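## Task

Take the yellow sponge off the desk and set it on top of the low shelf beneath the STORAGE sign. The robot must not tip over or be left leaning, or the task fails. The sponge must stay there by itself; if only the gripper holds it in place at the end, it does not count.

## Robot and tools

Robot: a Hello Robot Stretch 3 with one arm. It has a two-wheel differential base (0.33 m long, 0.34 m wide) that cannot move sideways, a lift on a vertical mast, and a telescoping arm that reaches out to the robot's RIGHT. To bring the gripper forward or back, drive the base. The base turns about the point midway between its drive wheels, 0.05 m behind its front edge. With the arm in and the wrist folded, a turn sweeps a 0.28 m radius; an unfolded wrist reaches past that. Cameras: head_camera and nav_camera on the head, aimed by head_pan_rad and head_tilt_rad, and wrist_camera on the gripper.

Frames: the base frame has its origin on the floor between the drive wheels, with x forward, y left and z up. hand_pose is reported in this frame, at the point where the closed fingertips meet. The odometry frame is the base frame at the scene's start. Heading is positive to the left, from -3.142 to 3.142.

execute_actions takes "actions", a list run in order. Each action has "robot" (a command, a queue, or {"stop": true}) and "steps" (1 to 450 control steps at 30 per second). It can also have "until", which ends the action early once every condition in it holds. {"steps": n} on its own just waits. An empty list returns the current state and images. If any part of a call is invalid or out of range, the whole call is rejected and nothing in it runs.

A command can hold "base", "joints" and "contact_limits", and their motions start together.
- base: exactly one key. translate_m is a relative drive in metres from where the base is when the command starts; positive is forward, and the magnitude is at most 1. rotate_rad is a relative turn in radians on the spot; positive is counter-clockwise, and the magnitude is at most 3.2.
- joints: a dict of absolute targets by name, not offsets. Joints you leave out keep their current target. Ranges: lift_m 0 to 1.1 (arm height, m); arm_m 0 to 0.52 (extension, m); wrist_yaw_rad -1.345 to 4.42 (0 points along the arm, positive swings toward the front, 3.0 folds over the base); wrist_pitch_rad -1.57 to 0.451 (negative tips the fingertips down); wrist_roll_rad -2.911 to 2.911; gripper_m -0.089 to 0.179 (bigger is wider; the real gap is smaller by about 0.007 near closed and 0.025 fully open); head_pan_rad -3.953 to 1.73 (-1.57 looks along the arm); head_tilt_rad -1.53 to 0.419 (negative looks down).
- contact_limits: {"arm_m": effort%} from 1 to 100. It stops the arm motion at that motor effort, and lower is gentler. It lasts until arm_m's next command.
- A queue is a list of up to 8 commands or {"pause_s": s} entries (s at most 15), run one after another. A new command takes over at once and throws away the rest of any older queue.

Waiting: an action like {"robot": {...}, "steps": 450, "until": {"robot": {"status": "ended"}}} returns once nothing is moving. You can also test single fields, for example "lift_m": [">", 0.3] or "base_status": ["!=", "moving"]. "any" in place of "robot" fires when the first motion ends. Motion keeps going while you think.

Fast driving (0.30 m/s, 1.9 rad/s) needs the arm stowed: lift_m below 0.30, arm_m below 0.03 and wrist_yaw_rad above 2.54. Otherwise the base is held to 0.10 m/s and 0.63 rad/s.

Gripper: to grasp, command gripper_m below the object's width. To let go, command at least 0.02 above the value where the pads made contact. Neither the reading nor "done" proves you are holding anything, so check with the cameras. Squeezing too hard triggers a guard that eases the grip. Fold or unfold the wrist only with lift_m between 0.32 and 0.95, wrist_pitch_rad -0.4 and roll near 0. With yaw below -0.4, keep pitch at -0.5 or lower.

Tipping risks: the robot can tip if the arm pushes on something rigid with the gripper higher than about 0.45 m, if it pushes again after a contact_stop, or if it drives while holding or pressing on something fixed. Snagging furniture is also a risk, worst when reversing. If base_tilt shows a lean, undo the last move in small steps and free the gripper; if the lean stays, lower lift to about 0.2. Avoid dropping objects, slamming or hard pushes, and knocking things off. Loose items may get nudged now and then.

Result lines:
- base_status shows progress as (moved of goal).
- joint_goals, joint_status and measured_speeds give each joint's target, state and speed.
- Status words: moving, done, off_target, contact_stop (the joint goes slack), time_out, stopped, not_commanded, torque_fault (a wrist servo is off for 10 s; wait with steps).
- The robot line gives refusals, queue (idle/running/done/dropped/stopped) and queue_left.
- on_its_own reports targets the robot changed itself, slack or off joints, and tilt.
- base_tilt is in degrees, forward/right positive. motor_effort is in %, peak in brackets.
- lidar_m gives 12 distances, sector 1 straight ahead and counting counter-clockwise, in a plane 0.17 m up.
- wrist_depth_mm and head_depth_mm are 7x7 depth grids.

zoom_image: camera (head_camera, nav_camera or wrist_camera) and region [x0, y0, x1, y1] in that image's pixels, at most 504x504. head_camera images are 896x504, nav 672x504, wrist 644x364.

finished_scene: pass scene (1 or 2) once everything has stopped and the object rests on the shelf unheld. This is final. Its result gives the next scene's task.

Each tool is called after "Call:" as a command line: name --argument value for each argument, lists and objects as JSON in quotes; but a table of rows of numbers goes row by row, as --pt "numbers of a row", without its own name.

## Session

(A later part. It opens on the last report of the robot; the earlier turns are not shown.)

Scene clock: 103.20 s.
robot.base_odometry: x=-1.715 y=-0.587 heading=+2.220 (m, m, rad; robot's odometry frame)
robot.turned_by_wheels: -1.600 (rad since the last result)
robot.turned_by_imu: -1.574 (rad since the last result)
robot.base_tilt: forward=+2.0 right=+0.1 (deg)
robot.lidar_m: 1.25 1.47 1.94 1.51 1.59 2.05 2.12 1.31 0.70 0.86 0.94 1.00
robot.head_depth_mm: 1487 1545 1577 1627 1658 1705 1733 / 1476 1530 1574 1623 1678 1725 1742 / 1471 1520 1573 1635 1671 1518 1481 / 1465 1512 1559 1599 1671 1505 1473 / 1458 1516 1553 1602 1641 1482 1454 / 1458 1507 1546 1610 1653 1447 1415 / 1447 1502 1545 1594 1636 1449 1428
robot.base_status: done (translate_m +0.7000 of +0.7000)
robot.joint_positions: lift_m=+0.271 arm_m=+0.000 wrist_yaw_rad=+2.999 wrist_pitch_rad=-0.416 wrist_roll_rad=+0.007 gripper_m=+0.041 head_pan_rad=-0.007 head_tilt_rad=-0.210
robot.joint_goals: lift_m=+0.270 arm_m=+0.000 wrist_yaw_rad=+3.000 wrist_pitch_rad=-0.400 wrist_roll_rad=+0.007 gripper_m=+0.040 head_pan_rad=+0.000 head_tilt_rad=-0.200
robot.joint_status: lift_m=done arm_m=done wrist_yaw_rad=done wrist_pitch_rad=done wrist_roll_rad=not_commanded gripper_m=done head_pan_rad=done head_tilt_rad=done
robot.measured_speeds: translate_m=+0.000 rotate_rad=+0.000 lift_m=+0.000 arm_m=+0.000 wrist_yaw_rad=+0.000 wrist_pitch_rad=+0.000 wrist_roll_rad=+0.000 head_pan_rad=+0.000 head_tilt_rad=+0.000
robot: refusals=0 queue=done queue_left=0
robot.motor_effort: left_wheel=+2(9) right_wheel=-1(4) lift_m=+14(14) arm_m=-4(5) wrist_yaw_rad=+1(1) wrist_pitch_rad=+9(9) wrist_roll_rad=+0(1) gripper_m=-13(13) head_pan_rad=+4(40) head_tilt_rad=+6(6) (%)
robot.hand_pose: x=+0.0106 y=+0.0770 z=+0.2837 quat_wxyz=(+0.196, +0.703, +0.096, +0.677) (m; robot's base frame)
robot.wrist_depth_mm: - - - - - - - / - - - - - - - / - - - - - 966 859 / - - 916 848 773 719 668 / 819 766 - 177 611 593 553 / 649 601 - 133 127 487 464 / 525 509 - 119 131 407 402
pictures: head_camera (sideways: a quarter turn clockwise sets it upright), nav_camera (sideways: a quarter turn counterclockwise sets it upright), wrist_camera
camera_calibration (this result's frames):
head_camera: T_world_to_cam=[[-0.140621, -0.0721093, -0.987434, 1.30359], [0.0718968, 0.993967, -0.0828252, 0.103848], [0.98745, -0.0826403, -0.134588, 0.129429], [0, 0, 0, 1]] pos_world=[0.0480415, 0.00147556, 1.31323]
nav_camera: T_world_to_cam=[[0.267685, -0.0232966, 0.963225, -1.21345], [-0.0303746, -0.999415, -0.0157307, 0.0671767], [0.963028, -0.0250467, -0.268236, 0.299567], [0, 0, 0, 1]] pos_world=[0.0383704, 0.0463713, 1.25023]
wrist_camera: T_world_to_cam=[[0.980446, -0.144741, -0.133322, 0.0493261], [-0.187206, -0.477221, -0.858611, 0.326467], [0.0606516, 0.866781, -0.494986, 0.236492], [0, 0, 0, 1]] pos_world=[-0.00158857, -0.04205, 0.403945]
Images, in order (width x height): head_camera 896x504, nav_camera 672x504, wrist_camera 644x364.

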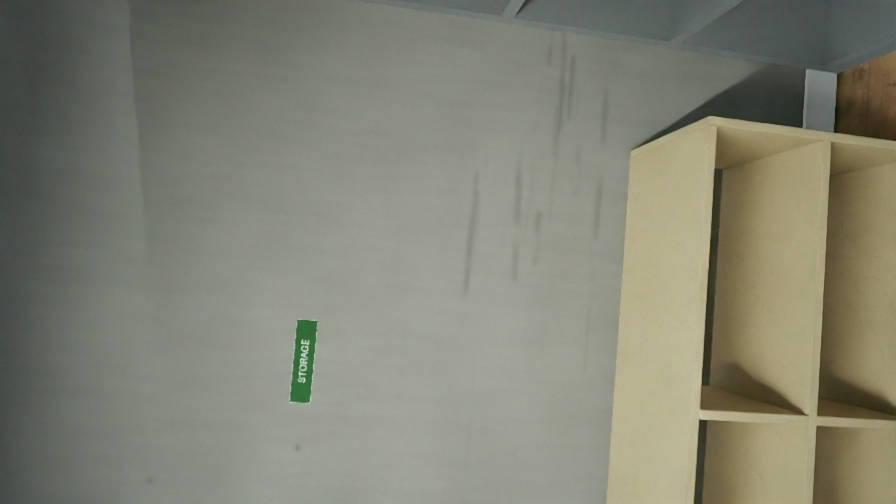

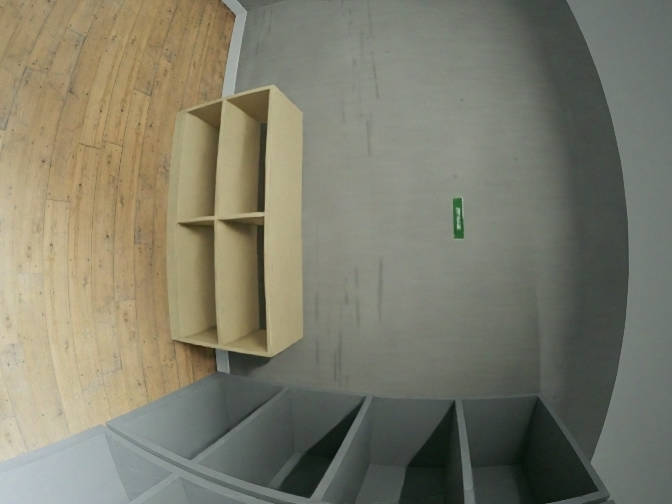

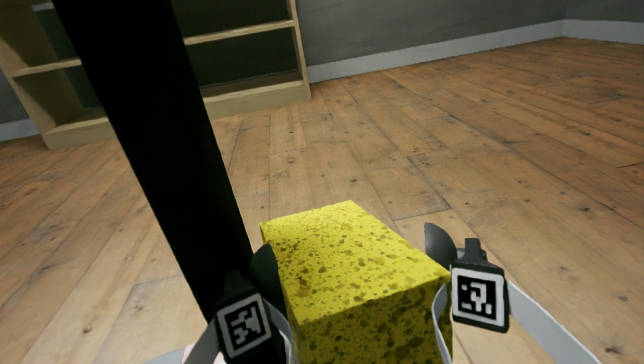

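Call:
execute_actions --actions '[{"robot":[{"base":{"translate_m":0.76}},{"base":{"rotate_rad":1.6},"joints":{"lift_m":0.72,"head_pan_rad":-1.57,"head_tilt_rad":-0.8}},{"joints":{"wrist_yaw_rad":0},"base":{"translate_m":0.12}},{"joints":{"arm_m":0.27,"wrist_pitch_rad":-0.2}}],"steps":450,"until":{"robot":{"status":"ended"}}},{"robot":{"joints":{"lift_m":0.61}},"steps":150,"until":{"robot":{"status":"ended"}}},{"robot":[{"joints":{"gripper_m":0.17}},{"joints":{"lift_m":0.75}}],"steps":200,"until":{"robot":{"status":"ended"}}}]'

Scene clock: 125.63 s.
robot.base_odometry: x=-2.268 y=-0.057 heading=-2.464 (m, m, rad; robot's odometry frame)
robot.turned_by_wheels: +1.600 (rad since the last result)
robot.turned_by_imu: +1.578 (rad since the last result)
robot.base_tilt: forward=+2.0 right=+0.2 (deg)
robot.lidar_m: 1.75 1.51 2.31 2.87 1.25 1.30 0.82 0.71 0.78 0.49 0.89 0.82
robot.head_depth_mm: 723 816 937 1030 865 1032 1165 / 729 822 953 1038 875 - - / 735 829 958 1050 815 1022 1150 / 738 836 960 - 824 1035 1151 / 740 842 973 958 831 1028 1135 / 748 849 979 976 842 1013 1128 / 751 852 991 964 835 1134 1115
robot.base_status: done (translate_m +0.1200 of +0.1200)
robot.joint_positions: lift_m=+0.749 arm_m=+0.270 wrist_yaw_rad=+0.000 wrist_pitch_rad=-0.226 wrist_roll_rad=+0.007 gripper_m=+0.170 head_pan_rad=-1.563 head_tilt_rad=-0.790
robot.joint_goals: lift_m=+0.750 arm_m=+0.270 wrist_yaw_rad=+0.000 wrist_pitch_rad=-0.200 wrist_roll_rad=+0.007 gripper_m=+0.170 head_pan_rad=-1.570 head_tilt_rad=-0.800
robot.joint_status: lift_m=done arm_m=done wrist_yaw_rad=done wrist_pitch_rad=done wrist_roll_rad=not_commanded gripper_m=done head_pan_rad=done head_tilt_rad=done
robot.measured_speeds: translate_m=+0.000 rotate_rad=+0.000 lift_m=+0.000 arm_m=+0.000 wrist_yaw_rad=+0.000 wrist_pitch_rad=+0.000 wrist_roll_rad=+0.000 head_pan_rad=+0.000 head_tilt_rad=+0.000
robot: refusals=0 queue=done queue_left=0
robot.motor_effort: left_wheel=-3(10) right_wheel=+4(8) lift_m=+38(39) arm_m=+6(8) wrist_yaw_rad=-1(2) wrist_pitch_rad=+15(17) wrist_roll_rad=+1(1) gripper_m=+0(84) head_pan_rad=-3(49) head_tilt_rad=-6(47) (%)
robot.hand_pose: x=-0.0214 y=-0.6589 z=+0.8072 quat_wxyz=(+0.700, +0.080, -0.705, -0.080) (m; robot's base frame)
robot.wrist_depth_mm: 352 346 338 335 329 323 316 / 371 364 357 354 345 339 337 / 392 380 377 366 361 357 351 / 409 401 397 386 380 372 367 / 434 428 422 410 402 396 387 / 468 454 444 430 430 417 - / 492 - 418 393 370 351 327
pictures: head_camera (sideways: a quarter turn clockwise sets it upright), nav_camera (sideways: a quarter turn counterclockwise sets it upright), wrist_camera
camera_calibration (this result's frames):
head_camera: T_world_to_cam=[[-0.0781376, 0.657969, -0.74898, 0.992092], [0.994481, -0.00132034, -0.104909, 0.126898], [-0.0700161, -0.753044, -0.654235, 0.812095], [0, 0, 0, 1]] pos_world=[0.00818148, -0.0410555, 1.28767]
nav_camera: T_world_to_cam=[[-0.0156645, -0.752235, 0.658709, -0.814642], [-0.999789, 0.020558, -0.000298755, 0.0529933], [-0.013317, -0.658574, -0.752398, 0.935451], [0, 0, 0, 1]] pos_world=[0.0526785, 0.00217326, 1.24046]
wrist_camera: T_world_to_cam=[[-0.991053, -0.0216402, -0.131704, 0.0816217], [0.117428, 0.327671, -0.937466, 1.01928], [0.0634428, -0.944544, -0.322199, -0.197462], [0, 0, 0, 1]] pos_world=[-0.0262733, -0.518735, 0.902669]
Images, in order (width x height): head_camera 896x504, nav_camera 672x504, wrist_camera 644x364.

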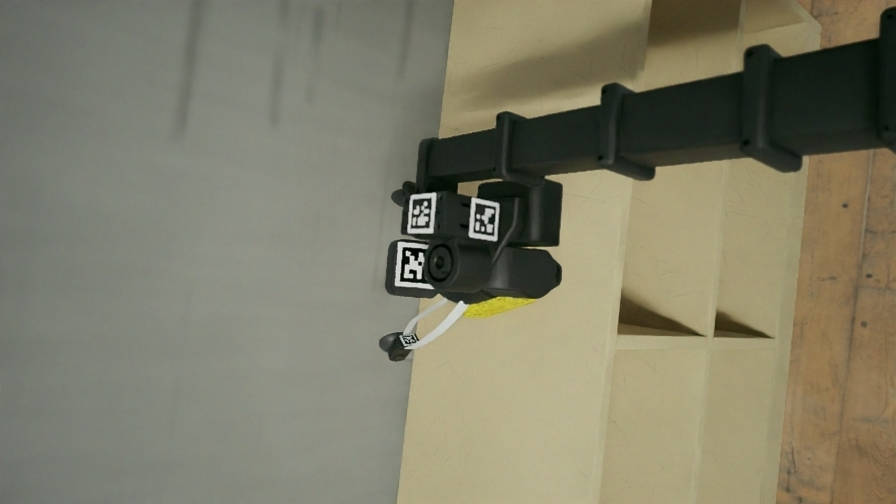

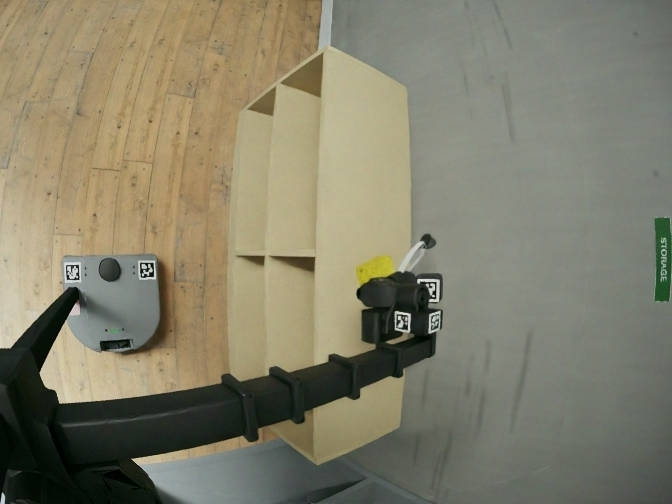

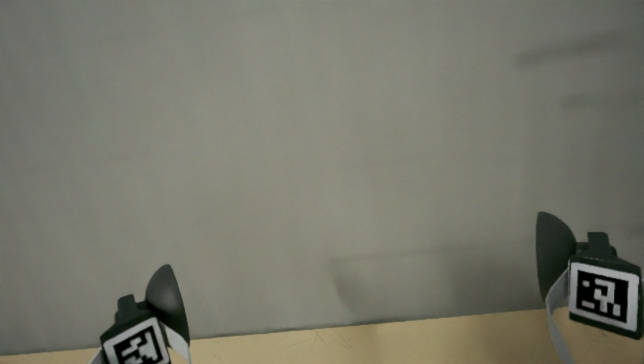

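Call:
finished_scene --scene 2

The scene is finished: the task was done.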